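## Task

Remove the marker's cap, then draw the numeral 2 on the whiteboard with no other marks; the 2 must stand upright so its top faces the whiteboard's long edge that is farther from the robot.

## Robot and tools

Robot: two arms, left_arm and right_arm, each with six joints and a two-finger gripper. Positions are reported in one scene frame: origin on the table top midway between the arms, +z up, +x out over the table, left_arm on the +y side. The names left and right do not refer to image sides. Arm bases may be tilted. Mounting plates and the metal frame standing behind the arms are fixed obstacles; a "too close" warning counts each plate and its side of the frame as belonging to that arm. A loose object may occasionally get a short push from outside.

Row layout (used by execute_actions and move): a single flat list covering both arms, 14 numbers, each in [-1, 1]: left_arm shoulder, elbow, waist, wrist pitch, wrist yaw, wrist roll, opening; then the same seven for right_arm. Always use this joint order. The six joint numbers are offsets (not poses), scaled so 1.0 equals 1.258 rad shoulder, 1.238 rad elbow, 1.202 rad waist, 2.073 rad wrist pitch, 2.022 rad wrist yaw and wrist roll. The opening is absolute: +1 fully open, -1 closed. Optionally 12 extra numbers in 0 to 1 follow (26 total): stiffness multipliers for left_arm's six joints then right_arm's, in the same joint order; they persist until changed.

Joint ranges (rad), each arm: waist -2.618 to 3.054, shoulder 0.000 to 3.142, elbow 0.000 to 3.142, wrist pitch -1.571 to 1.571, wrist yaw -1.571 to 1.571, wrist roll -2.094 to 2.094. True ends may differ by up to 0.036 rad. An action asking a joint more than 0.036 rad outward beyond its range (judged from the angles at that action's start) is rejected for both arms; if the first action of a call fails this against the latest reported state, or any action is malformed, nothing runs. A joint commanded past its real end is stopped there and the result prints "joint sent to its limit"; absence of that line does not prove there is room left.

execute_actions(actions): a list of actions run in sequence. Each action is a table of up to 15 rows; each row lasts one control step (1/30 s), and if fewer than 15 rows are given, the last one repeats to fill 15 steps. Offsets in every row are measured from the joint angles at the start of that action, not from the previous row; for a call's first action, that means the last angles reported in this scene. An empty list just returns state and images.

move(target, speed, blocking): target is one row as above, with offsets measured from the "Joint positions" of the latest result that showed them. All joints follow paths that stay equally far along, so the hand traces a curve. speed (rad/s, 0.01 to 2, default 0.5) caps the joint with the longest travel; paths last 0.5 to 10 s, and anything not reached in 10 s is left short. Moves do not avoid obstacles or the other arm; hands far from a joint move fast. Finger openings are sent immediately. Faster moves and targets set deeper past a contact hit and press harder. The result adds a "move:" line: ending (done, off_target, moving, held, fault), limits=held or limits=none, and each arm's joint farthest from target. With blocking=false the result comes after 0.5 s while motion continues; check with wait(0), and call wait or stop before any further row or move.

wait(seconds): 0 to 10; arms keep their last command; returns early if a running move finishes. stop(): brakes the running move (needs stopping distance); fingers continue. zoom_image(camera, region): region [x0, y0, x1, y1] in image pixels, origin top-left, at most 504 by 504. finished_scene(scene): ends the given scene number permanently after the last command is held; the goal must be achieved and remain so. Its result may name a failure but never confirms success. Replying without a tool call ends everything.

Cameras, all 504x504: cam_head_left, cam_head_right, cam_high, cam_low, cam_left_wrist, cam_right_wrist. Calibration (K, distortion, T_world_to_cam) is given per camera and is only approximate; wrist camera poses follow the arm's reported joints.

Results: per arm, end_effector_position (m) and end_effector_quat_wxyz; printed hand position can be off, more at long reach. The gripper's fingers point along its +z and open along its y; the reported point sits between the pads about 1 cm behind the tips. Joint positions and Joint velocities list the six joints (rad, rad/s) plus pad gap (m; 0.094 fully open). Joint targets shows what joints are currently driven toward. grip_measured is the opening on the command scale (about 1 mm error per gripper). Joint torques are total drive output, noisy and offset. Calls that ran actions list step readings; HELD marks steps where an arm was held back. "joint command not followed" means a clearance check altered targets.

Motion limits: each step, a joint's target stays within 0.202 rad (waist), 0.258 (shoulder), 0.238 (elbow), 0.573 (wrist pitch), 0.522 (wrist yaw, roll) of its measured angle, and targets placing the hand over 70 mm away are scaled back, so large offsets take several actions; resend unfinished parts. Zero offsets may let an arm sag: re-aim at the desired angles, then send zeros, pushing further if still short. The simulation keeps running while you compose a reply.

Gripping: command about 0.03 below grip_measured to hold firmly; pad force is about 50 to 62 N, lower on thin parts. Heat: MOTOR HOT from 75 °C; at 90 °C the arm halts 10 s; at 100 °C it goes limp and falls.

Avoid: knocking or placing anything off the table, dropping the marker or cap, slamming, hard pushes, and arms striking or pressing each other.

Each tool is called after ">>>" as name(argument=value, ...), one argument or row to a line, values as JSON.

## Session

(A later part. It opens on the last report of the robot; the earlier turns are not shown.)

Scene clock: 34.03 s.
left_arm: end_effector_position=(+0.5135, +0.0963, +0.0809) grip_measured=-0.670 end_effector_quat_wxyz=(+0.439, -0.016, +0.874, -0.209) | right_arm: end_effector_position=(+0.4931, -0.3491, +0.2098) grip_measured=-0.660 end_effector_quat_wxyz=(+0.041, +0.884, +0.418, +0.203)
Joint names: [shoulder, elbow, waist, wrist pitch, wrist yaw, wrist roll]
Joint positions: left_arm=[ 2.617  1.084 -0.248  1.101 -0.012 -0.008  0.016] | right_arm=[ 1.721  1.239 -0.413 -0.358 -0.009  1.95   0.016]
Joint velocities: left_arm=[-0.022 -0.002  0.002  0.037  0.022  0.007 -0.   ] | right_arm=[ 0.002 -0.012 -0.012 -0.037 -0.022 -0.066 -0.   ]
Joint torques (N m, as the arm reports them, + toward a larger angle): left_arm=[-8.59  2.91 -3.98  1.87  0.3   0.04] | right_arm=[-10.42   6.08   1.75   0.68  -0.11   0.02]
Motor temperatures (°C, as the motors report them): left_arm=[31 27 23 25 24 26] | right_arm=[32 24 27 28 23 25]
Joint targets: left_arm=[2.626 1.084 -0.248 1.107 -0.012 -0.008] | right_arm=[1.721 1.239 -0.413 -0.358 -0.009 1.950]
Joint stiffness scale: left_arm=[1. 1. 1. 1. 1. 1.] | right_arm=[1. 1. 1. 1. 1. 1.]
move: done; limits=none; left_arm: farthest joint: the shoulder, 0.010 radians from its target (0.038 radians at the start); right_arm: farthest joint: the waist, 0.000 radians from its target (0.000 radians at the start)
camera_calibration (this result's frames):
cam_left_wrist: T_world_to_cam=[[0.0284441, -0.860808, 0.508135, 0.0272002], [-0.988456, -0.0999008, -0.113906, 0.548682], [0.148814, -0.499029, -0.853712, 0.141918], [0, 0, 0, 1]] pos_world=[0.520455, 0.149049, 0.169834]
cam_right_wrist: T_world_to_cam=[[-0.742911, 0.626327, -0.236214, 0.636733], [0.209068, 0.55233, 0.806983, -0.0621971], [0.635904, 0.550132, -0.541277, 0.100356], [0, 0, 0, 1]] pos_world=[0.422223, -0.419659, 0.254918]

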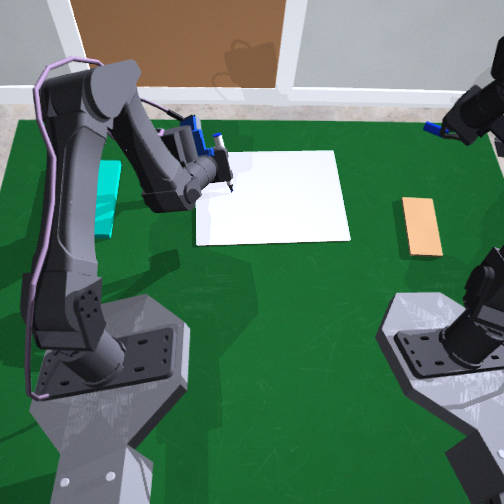

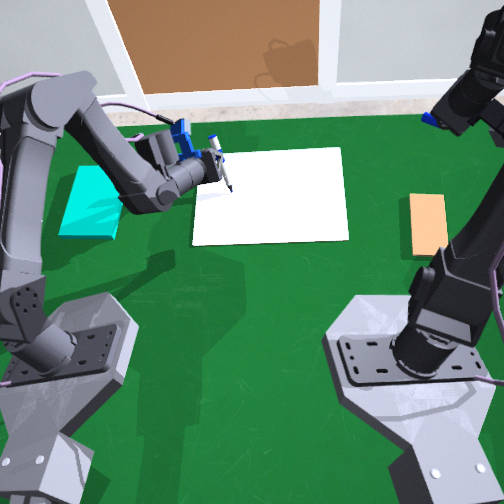

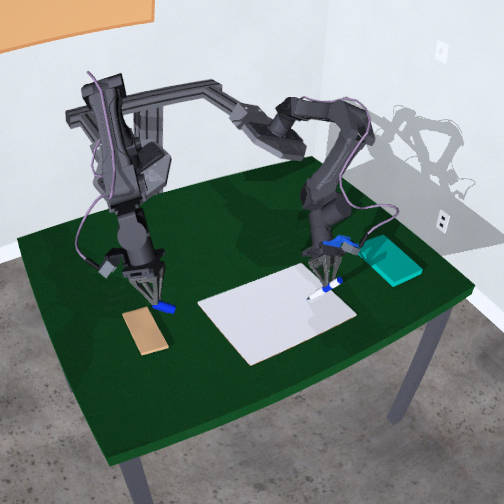

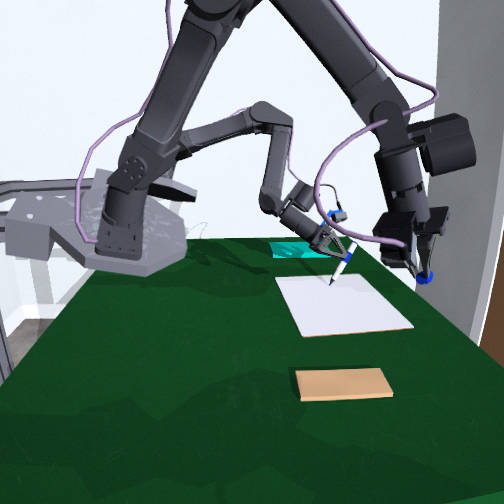

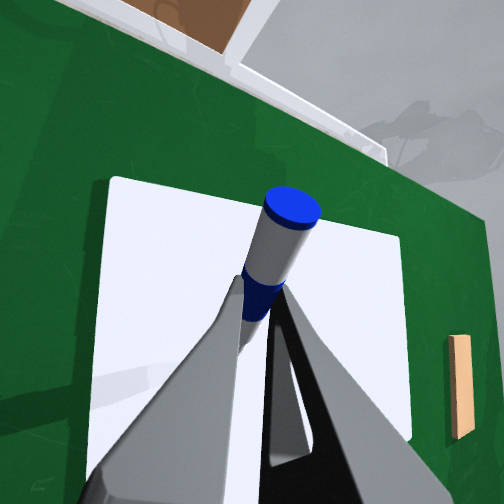

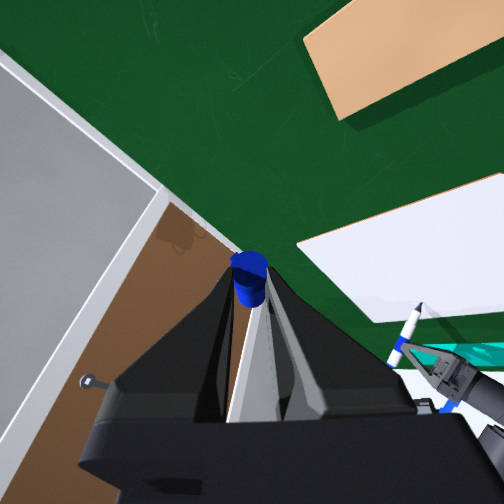

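>>> move(
  target=[0.012,0.012,0,0,0,0,-0.78,0,0,0,0,0,0,-0.8],
  speed=0.1,
)

>>> move(
  target=[0.027,0.09,-0.023,-0.035,0,0,-0.78,0,0,0,0,0,0,-0.8],
  speed=0.15,
)

>>> zoom_image(
  camera="cam_low",
  region=[310,250,370,300],
)

>>> zoom_image(
  camera="cam_head_left",
  region=[200,150,290,240],
)

Scene clock: 35.40 s.
left_arm: end_effector_position=(+0.5135, +0.0963, +0.0810) grip_measured=-0.670 end_effector_quat_wxyz=(+0.439, -0.016, +0.874, -0.209) | right_arm: end_effector_position=(+0.4931, -0.3491, +0.2098) grip_measured=-0.660 end_effector_quat_wxyz=(+0.041, +0.884, +0.418, +0.203)
Joint names: [shoulder, elbow, waist, wrist pitch, wrist yaw, wrist roll]
Joint positions: left_arm=[ 2.617  1.084 -0.248  1.101 -0.012 -0.008  0.016] | right_arm=[ 1.721  1.239 -0.413 -0.358 -0.009  1.95   0.016]
Joint velocities: left_arm=[-0.002  0.017 -0.012 -0.007 -0.022 -0.022 -0.   ] | right_arm=[-0.017 -0.007 -0.012 -0.022  0.051  0.037 -0.   ]
Joint torques (N m, as the arm reports them, + toward a larger angle): left_arm=[-8.22  3.91 -3.95  1.76  0.32  0.03] | right_arm=[-10.43   6.1    1.74   0.67  -0.11   0.02]
Motor temperatures (°C, as the motors report them): left_arm=[31 27 23 25 24 26] | right_arm=[32 25 27 28 23 25]
Joint targets: left_arm=[2.632 1.099 -0.248 1.101 -0.012 -0.008] | right_arm=[1.721 1.239 -0.413 -0.358 -0.009 1.950]
Joint stiffness scale: left_arm=[1. 1. 1. 1. 1. 1.] | right_arm=[1. 1. 1. 1. 1. 1.]
move: done; limits=none; left_arm: farthest joint: the shoulder, 0.015 radians from its target (0.015 radians at the start); right_arm: farthest joint: the waist, 0.000 radians from its target (0.000 radians at the start)
camera_calibration (this result's frames):
cam_left_wrist: T_world_to_cam=[[0.0283923, -0.860771, 0.5082, 0.0271961], [-0.988402, -0.100051, -0.114243, 0.548763], [0.149183, -0.499063, -0.853628, 0.141789], [0, 0, 0, 1]] pos_world=[0.520474, 0.149075, 0.169906]
cam_right_wrist: T_world_to_cam=[[-0.742911, 0.626327, -0.236214, 0.636733], [0.209068, 0.55233, 0.806983, -0.0621971], [0.635904, 0.550132, -0.541277, 0.100356], [0, 0, 0, 1]] pos_world=[0.422223, -0.419659, 0.254918]

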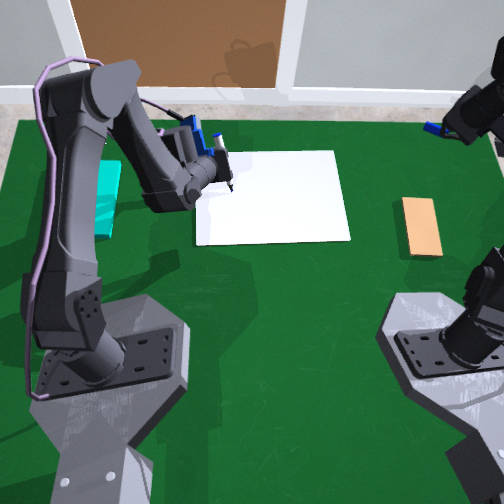

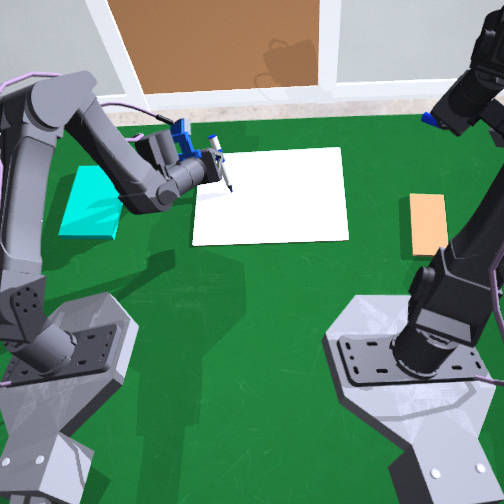

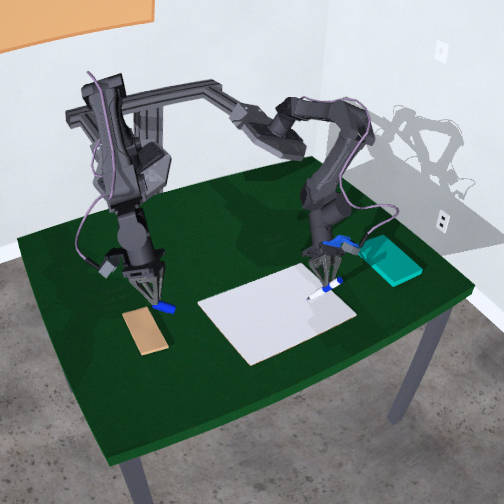

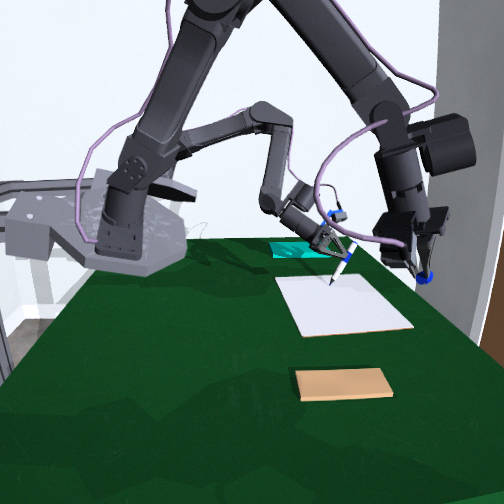

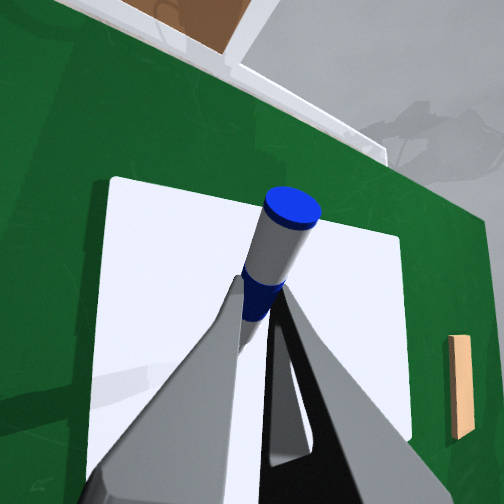

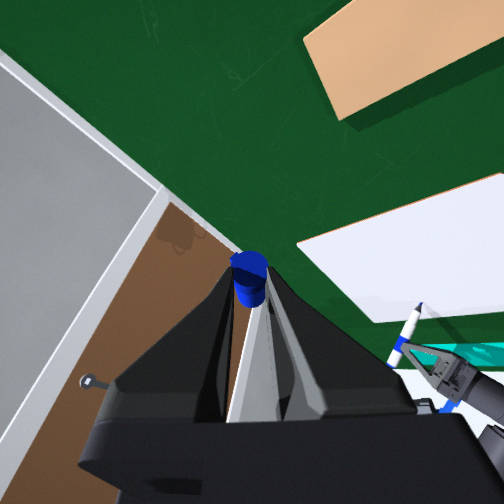

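Scene clock: 36.67 s.
left_arm: end_effector_position=(+0.5313, +0.0845, +0.0825) grip_measured=-0.670 end_effector_quat_wxyz=(+0.443, -0.011, +0.871, -0.213) | right_arm: end_effector_position=(+0.4931, -0.3491, +0.2098) grip_measured=-0.660 end_effector_quat_wxyz=(+0.041, +0.884, +0.418, +0.203)
Joint names: [shoulder, elbow, waist, wrist pitch, wrist yaw, wrist roll]
Joint positions: left_arm=[ 2.639  1.173 -0.263  1.041 -0.012 -0.008  0.016] | right_arm=[ 1.721  1.239 -0.413 -0.358 -0.009  1.95   0.016]
Joint velocities: left_arm=[ 0.007  0.002 -0.012 -0.081 -0.037 -0.066  0.001] | right_arm=[-0.007  0.022 -0.002  0.051  0.037 -0.066 -0.   ]
Joint torques (N m, as the arm reports them, + toward a larger angle): left_arm=[-8.85  4.8  -5.22  1.63  0.32  0.03] | right_arm=[-10.43   6.07   1.76   0.7   -0.12   0.03]
Motor temperatures (°C, as the motors report them): left_arm=[31 27 23 25 24 26] | right_arm=[32 25 27 28 23 25]
Joint targets: left_arm=[2.651 1.195 -0.276 1.029 -0.012 -0.008] | right_arm=[1.721 1.239 -0.413 -0.358 -0.009 1.950]
Joint stiffness scale: left_arm=[1. 1. 1. 1. 1. 1.] | right_arm=[1. 1. 1. 1. 1. 1.]
move: off_target (left_arm); limits=none; left_arm: farthest joint: the elbow, 0.022 radians from its target (0.112 radians at the start); right_arm: farthest joint: the waist, 0.000 radians from its target (0.000 radians at the start)
camera_calibration (this result's frames):
cam_left_wrist: T_world_to_cam=[[0.0135224, -0.858723, 0.512261, 0.0231445], [-0.988081, -0.0900398, -0.124854, 0.565159], [0.153339, -0.504467, -0.849706, 0.132452], [0, 0, 0, 1]] pos_world=[0.5378, 0.137579, 0.171252]
cam_right_wrist: T_world_to_cam=[[-0.742911, 0.626327, -0.236214, 0.636733], [0.209068, 0.55233, 0.806983, -0.0621971], [0.635904, 0.550132, -0.541277, 0.100356], [0, 0, 0, 1]] pos_world=[0.422223, -0.419659, 0.254918]

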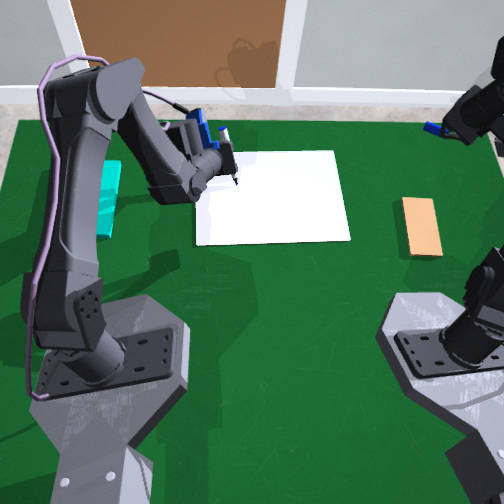

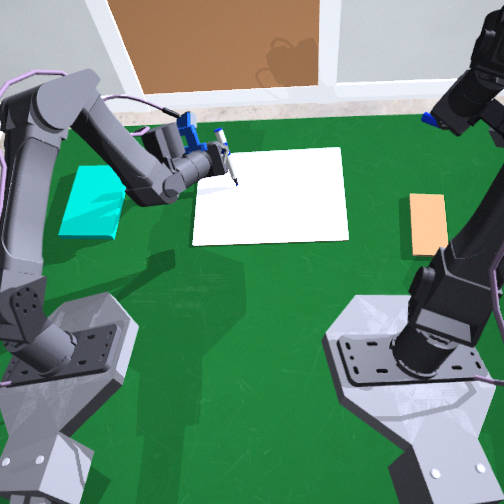

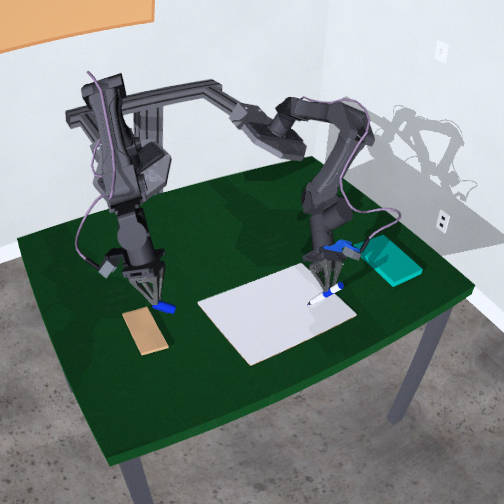

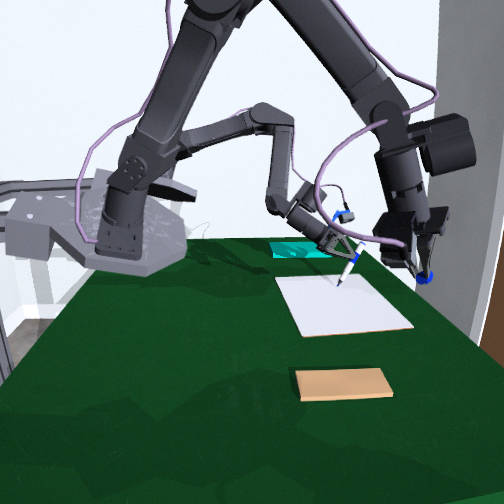

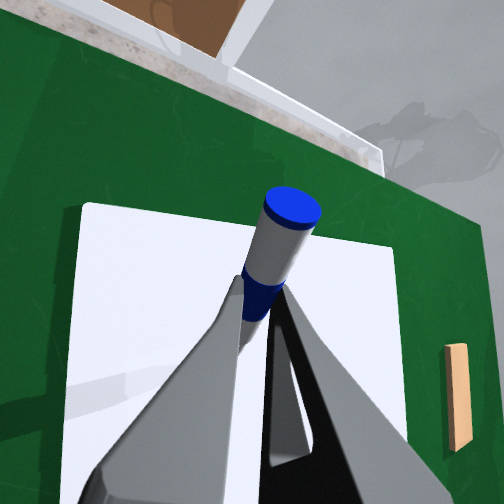

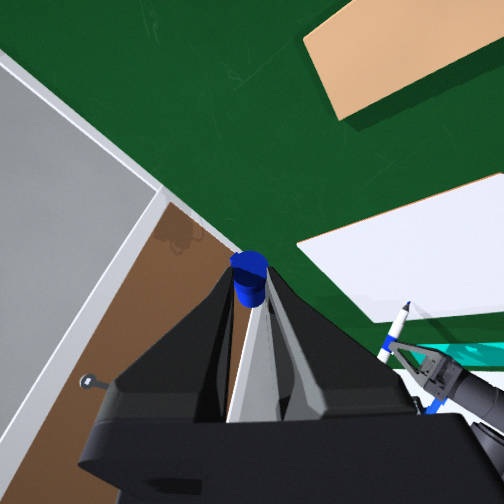

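Region (310, 250, 370, 300) of cam_low's 504x504 image, scaled by 8.400, with more detail than that image has.

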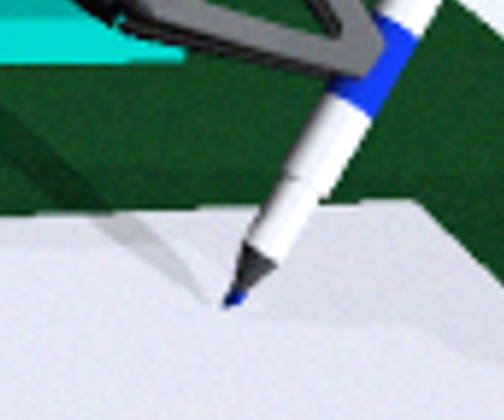

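Region (200, 150, 290, 240) of cam_head_left's 504x504 image, scaled by 5.600, with more detail than that image has.

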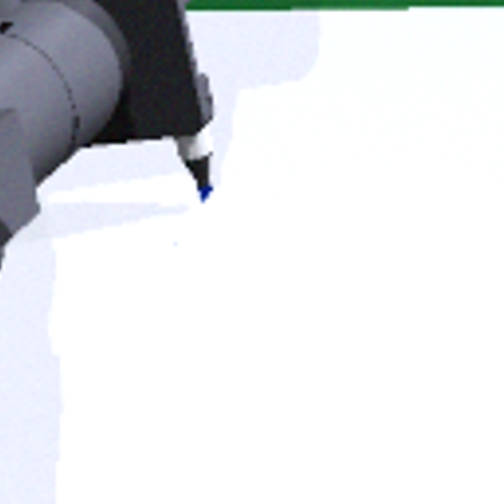

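>>> move(
  target=[0,-0.088,0.022,0.043,0,0,-0.78,0,0,0,0,0,0,-0.8],
  speed=0.15,
)

>>> zoom_image(
  camera="cam_head_left",
  region=[200,150,290,240],
)

Scene clock: 38.23 s.
left_arm: end_effector_position=(+0.5151, +0.0985, +0.0795) grip_measured=-0.670 end_effector_quat_wxyz=(+0.450, -0.022, +0.868, -0.209) | right_arm: end_effector_position=(+0.4931, -0.3491, +0.2098) grip_measured=-0.660 end_effector_quat_wxyz=(+0.041, +0.884, +0.418, +0.203)
Joint names: [shoulder, elbow, waist, wrist pitch, wrist yaw, wrist roll]
Joint positions: left_arm=[ 2.639  1.088 -0.242  1.147 -0.009 -0.012  0.016] | right_arm=[ 1.721  1.239 -0.413 -0.358 -0.009  1.95   0.016]
Joint velocities: left_arm=[-0.012 -0.002 -0.002  0.051 -0.007  0.007 -0.   ] | right_arm=[ 0.012  0.002 -0.007  0.022  0.066 -0.037 -0.001]
Joint torques (N m, as the arm reports them, + toward a larger angle): left_arm=[-9.29  1.21 -3.54  1.6   0.27  0.08] | right_arm=[-10.43   6.1    1.78   0.69  -0.11   0.02]
Motor temperatures (°C, as the motors report them): left_arm=[31 27 23 25 24 26] | right_arm=[32 25 27 28 23 25]
Joint targets: left_arm=[2.639 1.064 -0.237 1.130 -0.012 -0.008] | right_arm=[1.721 1.239 -0.413 -0.358 -0.009 1.950]
Joint stiffness scale: left_arm=[1. 1. 1. 1. 1. 1.] | right_arm=[1. 1. 1. 1. 1. 1.]
move: off_target (left_arm); limits=none; left_arm: farthest joint: the elbow, 0.024 radians from its target (0.109 radians at the start); right_arm: farthest joint: the waist, 0.000 radians from its target (0.000 radians at the start)
camera_calibration (this result's frames):
cam_left_wrist: T_world_to_cam=[[0.0309065, -0.856171, 0.515767, 0.027448], [-0.983907, -0.116915, -0.13512, 0.551428], [0.175986, -0.503291, -0.846006, 0.127454], [0, 0, 0, 1]] pos_world=[0.519276, 0.152117, 0.168179]
cam_right_wrist: T_world_to_cam=[[-0.742911, 0.626327, -0.236214, 0.636733], [0.209068, 0.55233, 0.806983, -0.0621971], [0.635904, 0.550132, -0.541277, 0.100356], [0, 0, 0, 1]] pos_world=[0.422223, -0.419659, 0.254918]

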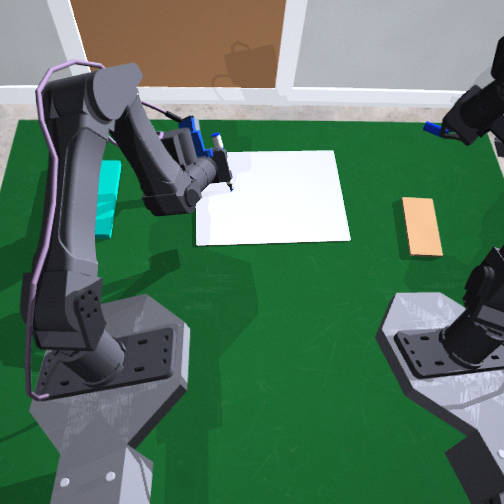

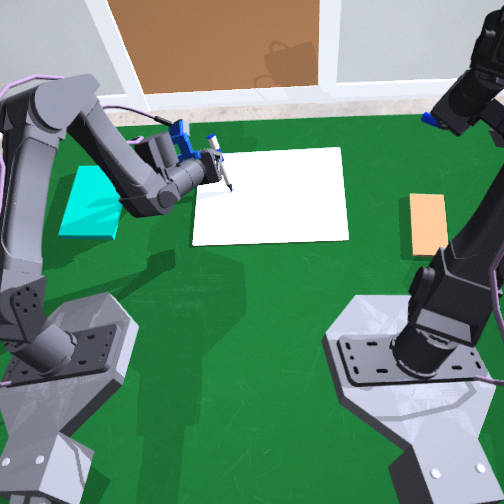

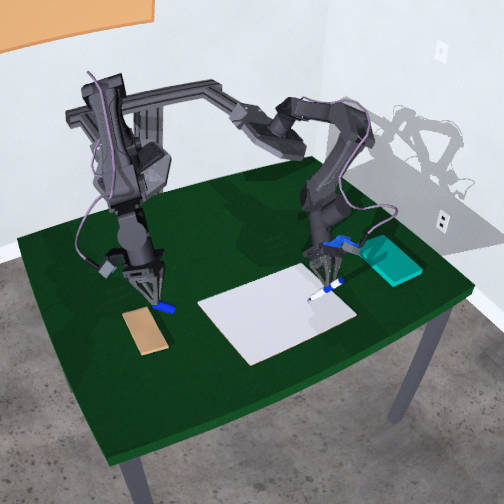

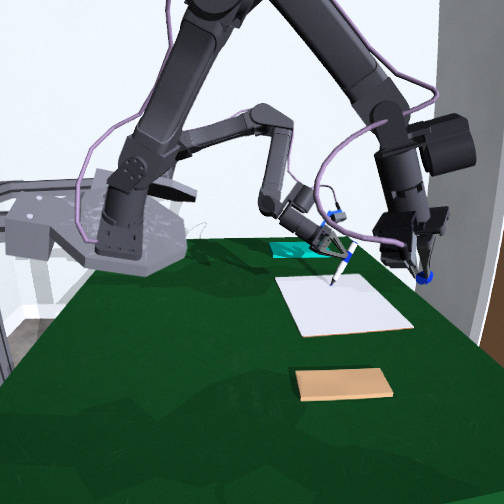

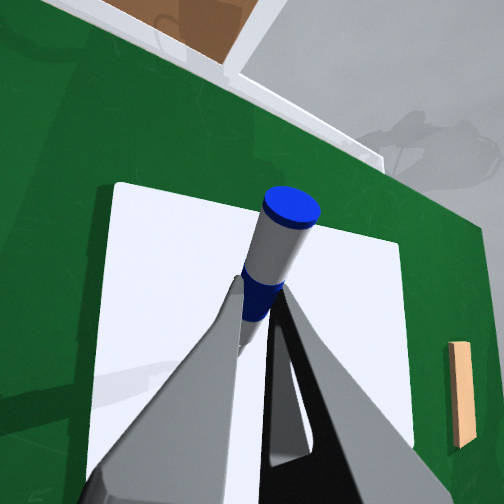

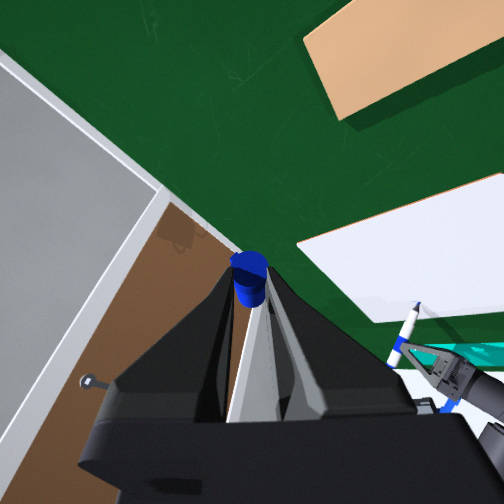

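Region (200, 150, 290, 240) of cam_head_left's 504x504 image, scaled by 5.600, with more detail than that image has.

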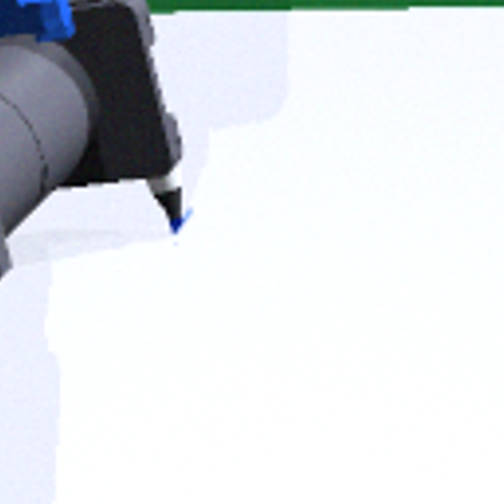

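>>> move(
  target=[0.027,0.088,-0.029,-0.0405,0,0,-0.78,0,0,0,0,0,0,-0.8],
  speed=0.15,
)

>>> zoom_image(
  camera="cam_head_left",
  region=[200,150,290,240],
)

Scene clock: 39.73 s.
left_arm: end_effector_position=(+0.5306, +0.0827, +0.0807) grip_measured=-0.670 end_effector_quat_wxyz=(+0.451, -0.014, +0.866, -0.216) | right_arm: end_effector_position=(+0.4931, -0.3491, +0.2098) grip_measured=-0.660 end_effector_quat_wxyz=(+0.041, +0.884, +0.418, +0.203)
Joint names: [shoulder, elbow, waist, wrist pitch, wrist yaw, wrist roll]
Joint positions: left_arm=[ 2.661  1.176 -0.264  1.08  -0.01  -0.012  0.016] | right_arm=[ 1.721  1.239 -0.413 -0.358 -0.009  1.95   0.016]
Joint velocities: left_arm=[ 0.007 -0.002  0.007  0.051 -0.11  -0.037  0.001] | right_arm=[ 0.002 -0.012 -0.017 -0.022 -0.037 -0.037 -0.   ]
Joint torques (N m, as the arm reports them, + toward a larger angle): left_arm=[-8.83  4.65 -5.09  1.62  0.32  0.05] | right_arm=[-10.44   6.08   1.72   0.67  -0.12   0.02]
Motor temperatures (°C, as the motors report them): left_arm=[31 27 23 25 24 26] | right_arm=[32 25 27 28 23 25]
Joint targets: left_arm=[2.673 1.197 -0.277 1.063 -0.009 -0.012] | right_arm=[1.721 1.239 -0.413 -0.358 -0.009 1.950]
Joint stiffness scale: left_arm=[1. 1. 1. 1. 1. 1.] | right_arm=[1. 1. 1. 1. 1. 1.]
move: off_target (left_arm); limits=none; left_arm: farthest joint: the elbow, 0.021 radians from its target (0.109 radians at the start); right_arm: farthest joint: the waist, 0.000 radians from its target (0.000 radians at the start)
camera_calibration (this result's frames):
cam_left_wrist: T_world_to_cam=[[0.0110131, -0.853936, 0.520262, 0.0228241], [-0.985197, -0.0982805, -0.140459, 0.56454], [0.171074, -0.511013, -0.842377, 0.120719], [0, 0, 0, 1]] pos_world=[0.53528, 0.136663, 0.169111]
cam_right_wrist: T_world_to_cam=[[-0.742911, 0.626327, -0.236214, 0.636733], [0.209068, 0.55233, 0.806983, -0.0621971], [0.635904, 0.550132, -0.541277, 0.100356], [0, 0, 0, 1]] pos_world=[0.422223, -0.419659, 0.254918]

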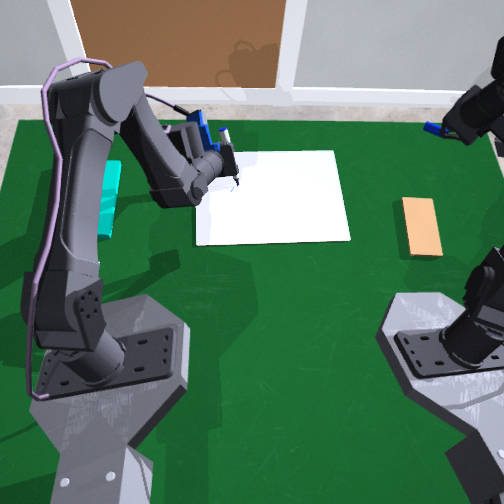

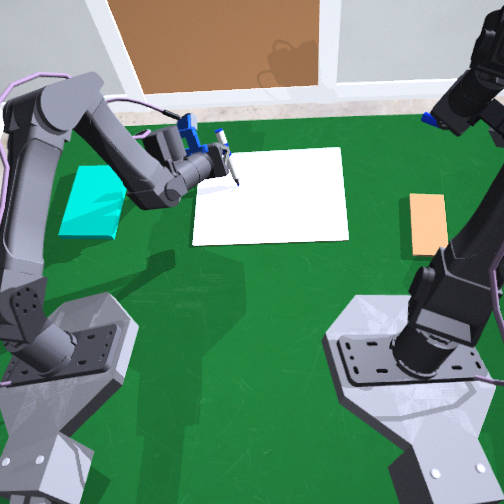

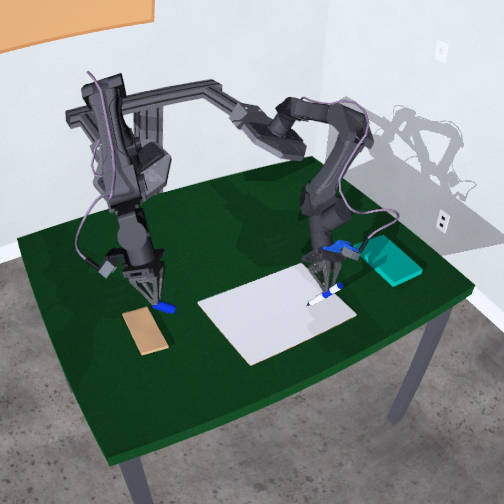

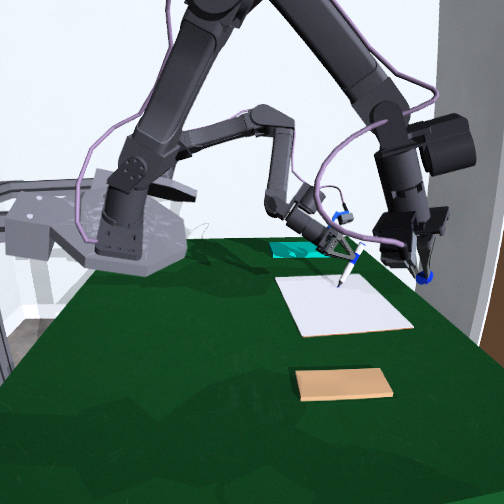

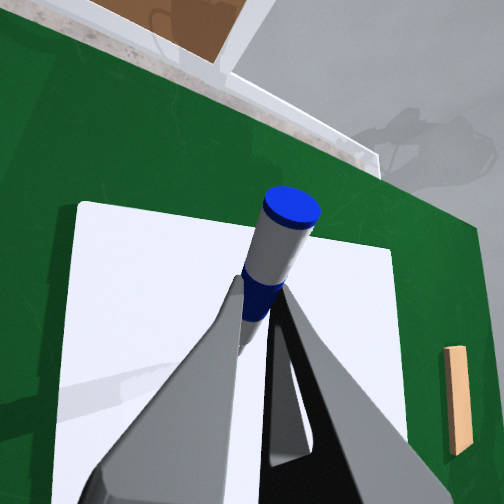

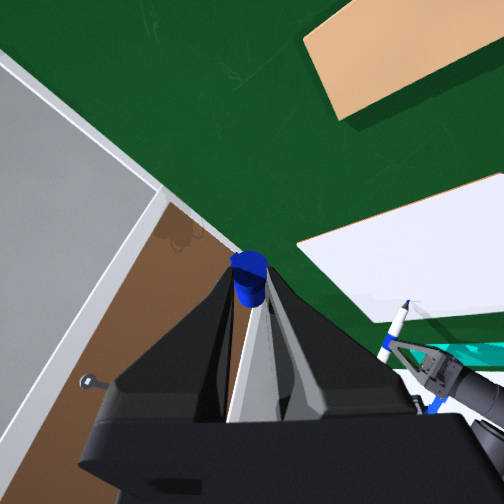

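Region (200, 150, 290, 240) of cam_head_left's 504x504 image, scaled by 5.600, with more detail than that image has.

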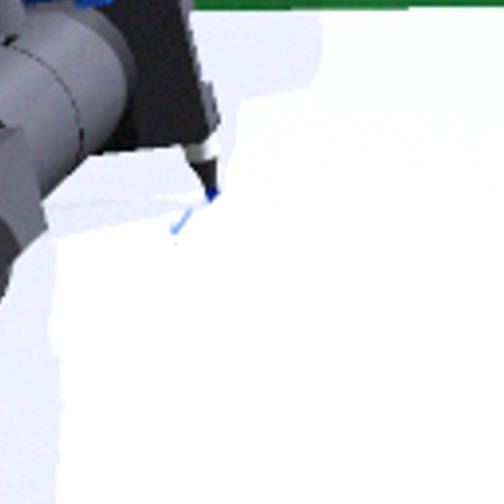

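>>> move(
  target=[0,-0.062,0.02,0.0145,0,0,-0.78,0,0,0,0,0,0,-0.8],
  speed=0.15,
)

>>> zoom_image(
  camera="cam_head_left",
  region=[200,150,290,240],
)

Scene clock: 40.93 s.
left_arm: end_effector_position=(+0.5221, +0.0924, +0.0792) grip_measured=-0.670 end_effector_quat_wxyz=(+0.456, -0.023, +0.863, -0.216) | right_arm: end_effector_position=(+0.4931, -0.3491, +0.2098) grip_measured=-0.660 end_effector_quat_wxyz=(+0.041, +0.884, +0.418, +0.203)
Joint names: [shoulder, elbow, waist, wrist pitch, wrist yaw, wrist roll]
Joint positions: left_arm=[ 2.661  1.126 -0.248  1.145 -0.002 -0.019  0.016] | right_arm=[ 1.721  1.239 -0.413 -0.358 -0.009  1.95   0.016]
Joint velocities: left_arm=[ 0.017 -0.027 -0.007 -0.037  0.007 -0.007 -0.   ] | right_arm=[-0.002  0.002 -0.007 -0.007 -0.066 -0.007  0.   ]
Joint torques (N m, as the arm reports them, + toward a larger angle): left_arm=[-9.4   1.07 -3.45  1.39  0.22  0.11] | right_arm=[-10.43   6.04   1.71   0.68  -0.12   0.02]
Motor temperatures (°C, as the motors report them): left_arm=[31 27 23 26 24 26] | right_arm=[32 25 27 28 23 25]
Joint targets: left_arm=[2.661 1.099 -0.240 1.110 -0.010 -0.013] | right_arm=[1.721 1.239 -0.413 -0.358 -0.009 1.950]
Joint stiffness scale: left_arm=[1. 1. 1. 1. 1. 1.] | right_arm=[1. 1. 1. 1. 1. 1.]
move: off_target (left_arm); limits=none; left_arm: farthest joint: the wrist pitch, 0.035 radians from its target (0.030 radians at the start); right_arm: farthest joint: the waist, 0.000 radians from its target (0.000 radians at the start)
camera_calibration (this result's frames):
cam_left_wrist: T_world_to_cam=[[0.0222853, -0.848806, 0.528234, 0.0249982], [-0.982109, -0.11741, -0.147231, 0.557556], [0.186991, -0.515502, -0.836237, 0.117495], [0, 0, 0, 1]] pos_world=[0.525053, 0.14725, 0.167138]
cam_right_wrist: T_world_to_cam=[[-0.742911, 0.626327, -0.236214, 0.636733], [0.209068, 0.55233, 0.806983, -0.0621971], [0.635904, 0.550132, -0.541277, 0.100356], [0, 0, 0, 1]] pos_world=[0.422223, -0.419659, 0.254918]

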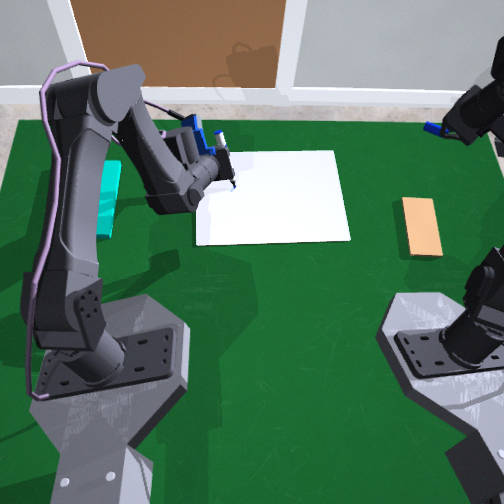

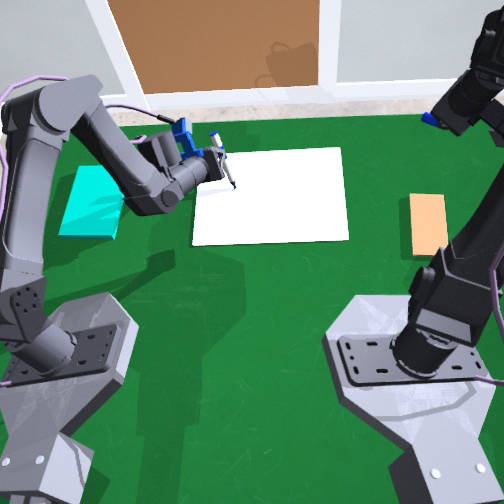

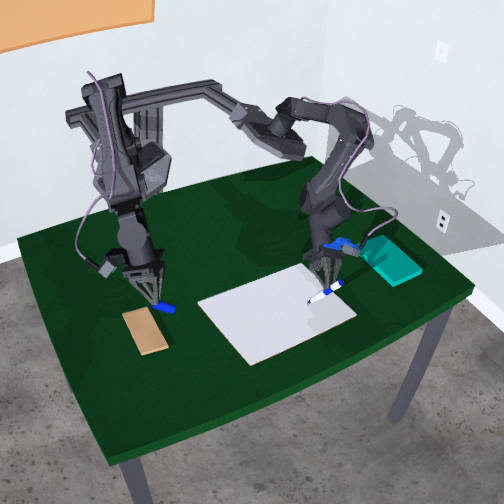

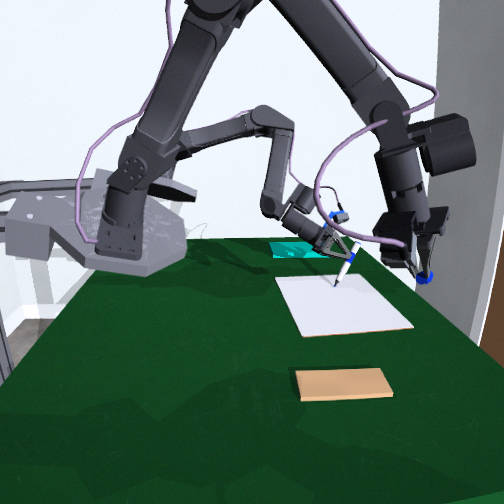

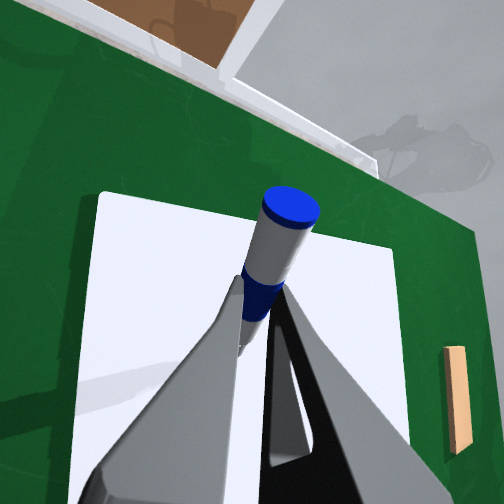

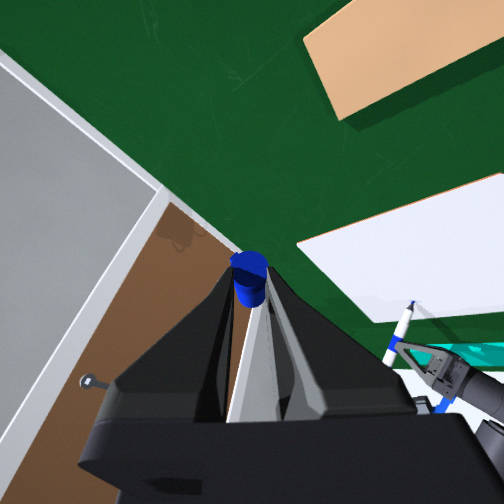

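Region (200, 150, 290, 240) of cam_head_left's 504x504 image, scaled by 5.600, with more detail than that image has.

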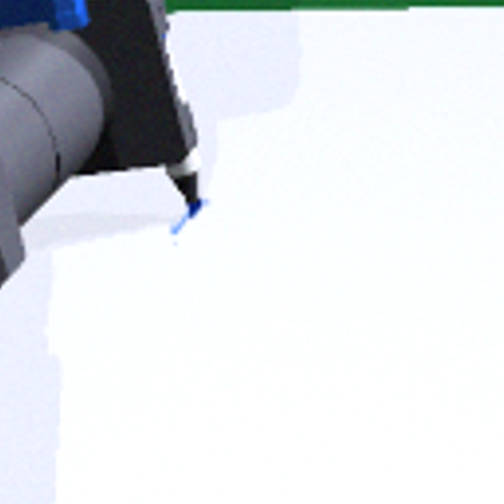

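>>> move(
  target=[0.018,0.057,-0.024,-0.045,0,0,-0.78,0,0,0,0,0,0,-0.8],
  speed=0.15,
)

>>> zoom_image(
  camera="cam_head_left",
  region=[200,150,290,240],
)

Scene clock: 42.17 s.
left_arm: end_effector_position=(+0.5297, +0.0809, +0.0794) grip_measured=-0.670 end_effector_quat_wxyz=(+0.449, -0.016, +0.866, -0.221) | right_arm: end_effector_position=(+0.4931, -0.3491, +0.2098) grip_measured=-0.660 end_effector_quat_wxyz=(+0.041, +0.884, +0.418, +0.203)
Joint names: [shoulder, elbow, waist, wrist pitch, wrist yaw, wrist roll]
Joint positions: left_arm=[ 2.667  1.178 -0.264  1.081 -0.001 -0.021  0.016] | right_arm=[ 1.721  1.239 -0.413 -0.358 -0.009  1.95   0.016]
Joint velocities: left_arm=[-0.007 -0.007  0.002 -0.022  0.007 -0.022 -0.001] | right_arm=[-0.002 -0.007  0.002 -0.037 -0.051 -0.007 -0.001]
Joint torques (N m, as the arm reports them, + toward a larger angle): left_arm=[-8.46  4.47 -5.14  1.43  0.31  0.04] | right_arm=[-10.46   6.07   1.71   0.68  -0.11   0.02]
Motor temperatures (°C, as the motors report them): left_arm=[31 27 23 26 24 26] | right_arm=[32 25 27 28 23 25]
Joint targets: left_arm=[2.684 1.197 -0.276 1.052 -0.002 -0.019] | right_arm=[1.721 1.239 -0.413 -0.358 -0.009 1.950]
Joint stiffness scale: left_arm=[1. 1. 1. 1. 1. 1.] | right_arm=[1. 1. 1. 1. 1. 1.]
move: off_target (left_arm); limits=none; left_arm: farthest joint: the wrist pitch, 0.029 radians from its target (0.093 radians at the start); right_arm: farthest joint: the waist, 0.000 radians from its target (0.000 radians at the start)
camera_calibration (this result's frames):
cam_left_wrist: T_world_to_cam=[[0.0101277, -0.84805, 0.529819, 0.0211593], [-0.985981, -0.0967193, -0.135966, 0.563213], [0.166549, -0.521015, -0.837141, 0.121654], [0, 0, 0, 1]] pos_world=[0.534842, 0.135801, 0.167208]
cam_right_wrist: T_world_to_cam=[[-0.742911, 0.626327, -0.236214, 0.636733], [0.209068, 0.55233, 0.806983, -0.0621971], [0.635904, 0.550132, -0.541277, 0.100356], [0, 0, 0, 1]] pos_world=[0.422223, -0.419659, 0.254918]

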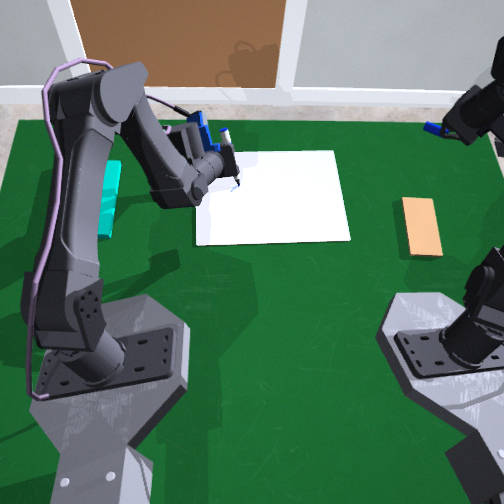

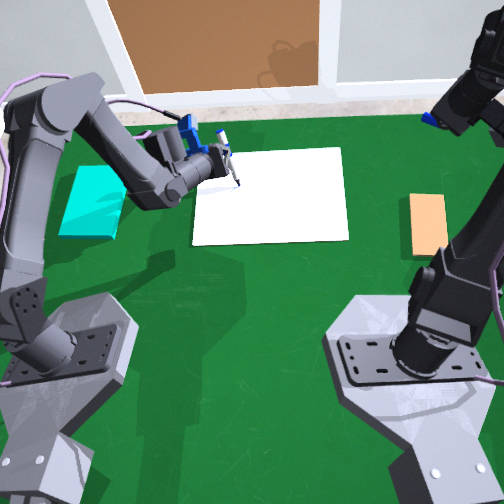

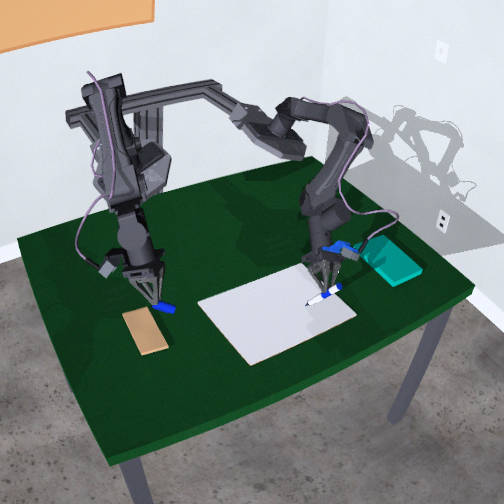

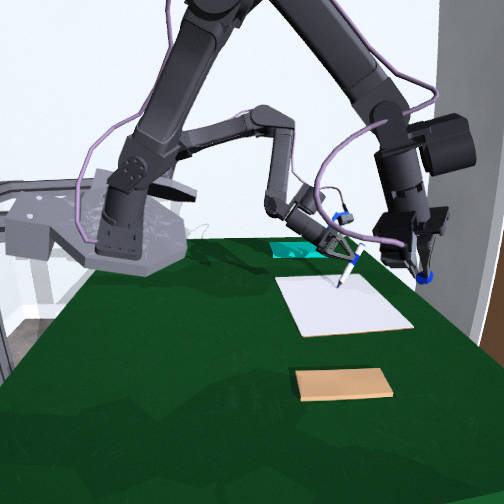

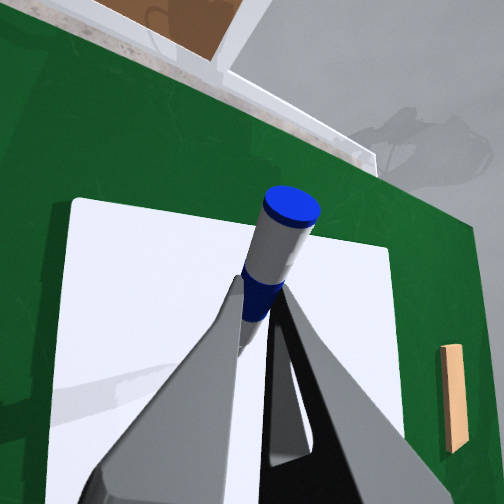

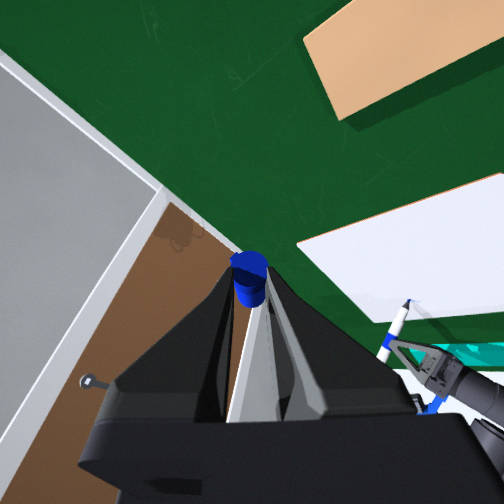

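Region (200, 150, 290, 240) of cam_head_left's 504x504 image, scaled by 5.600, with more detail than that image has.

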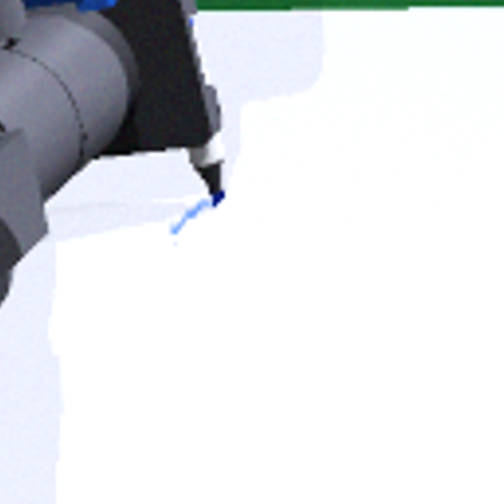

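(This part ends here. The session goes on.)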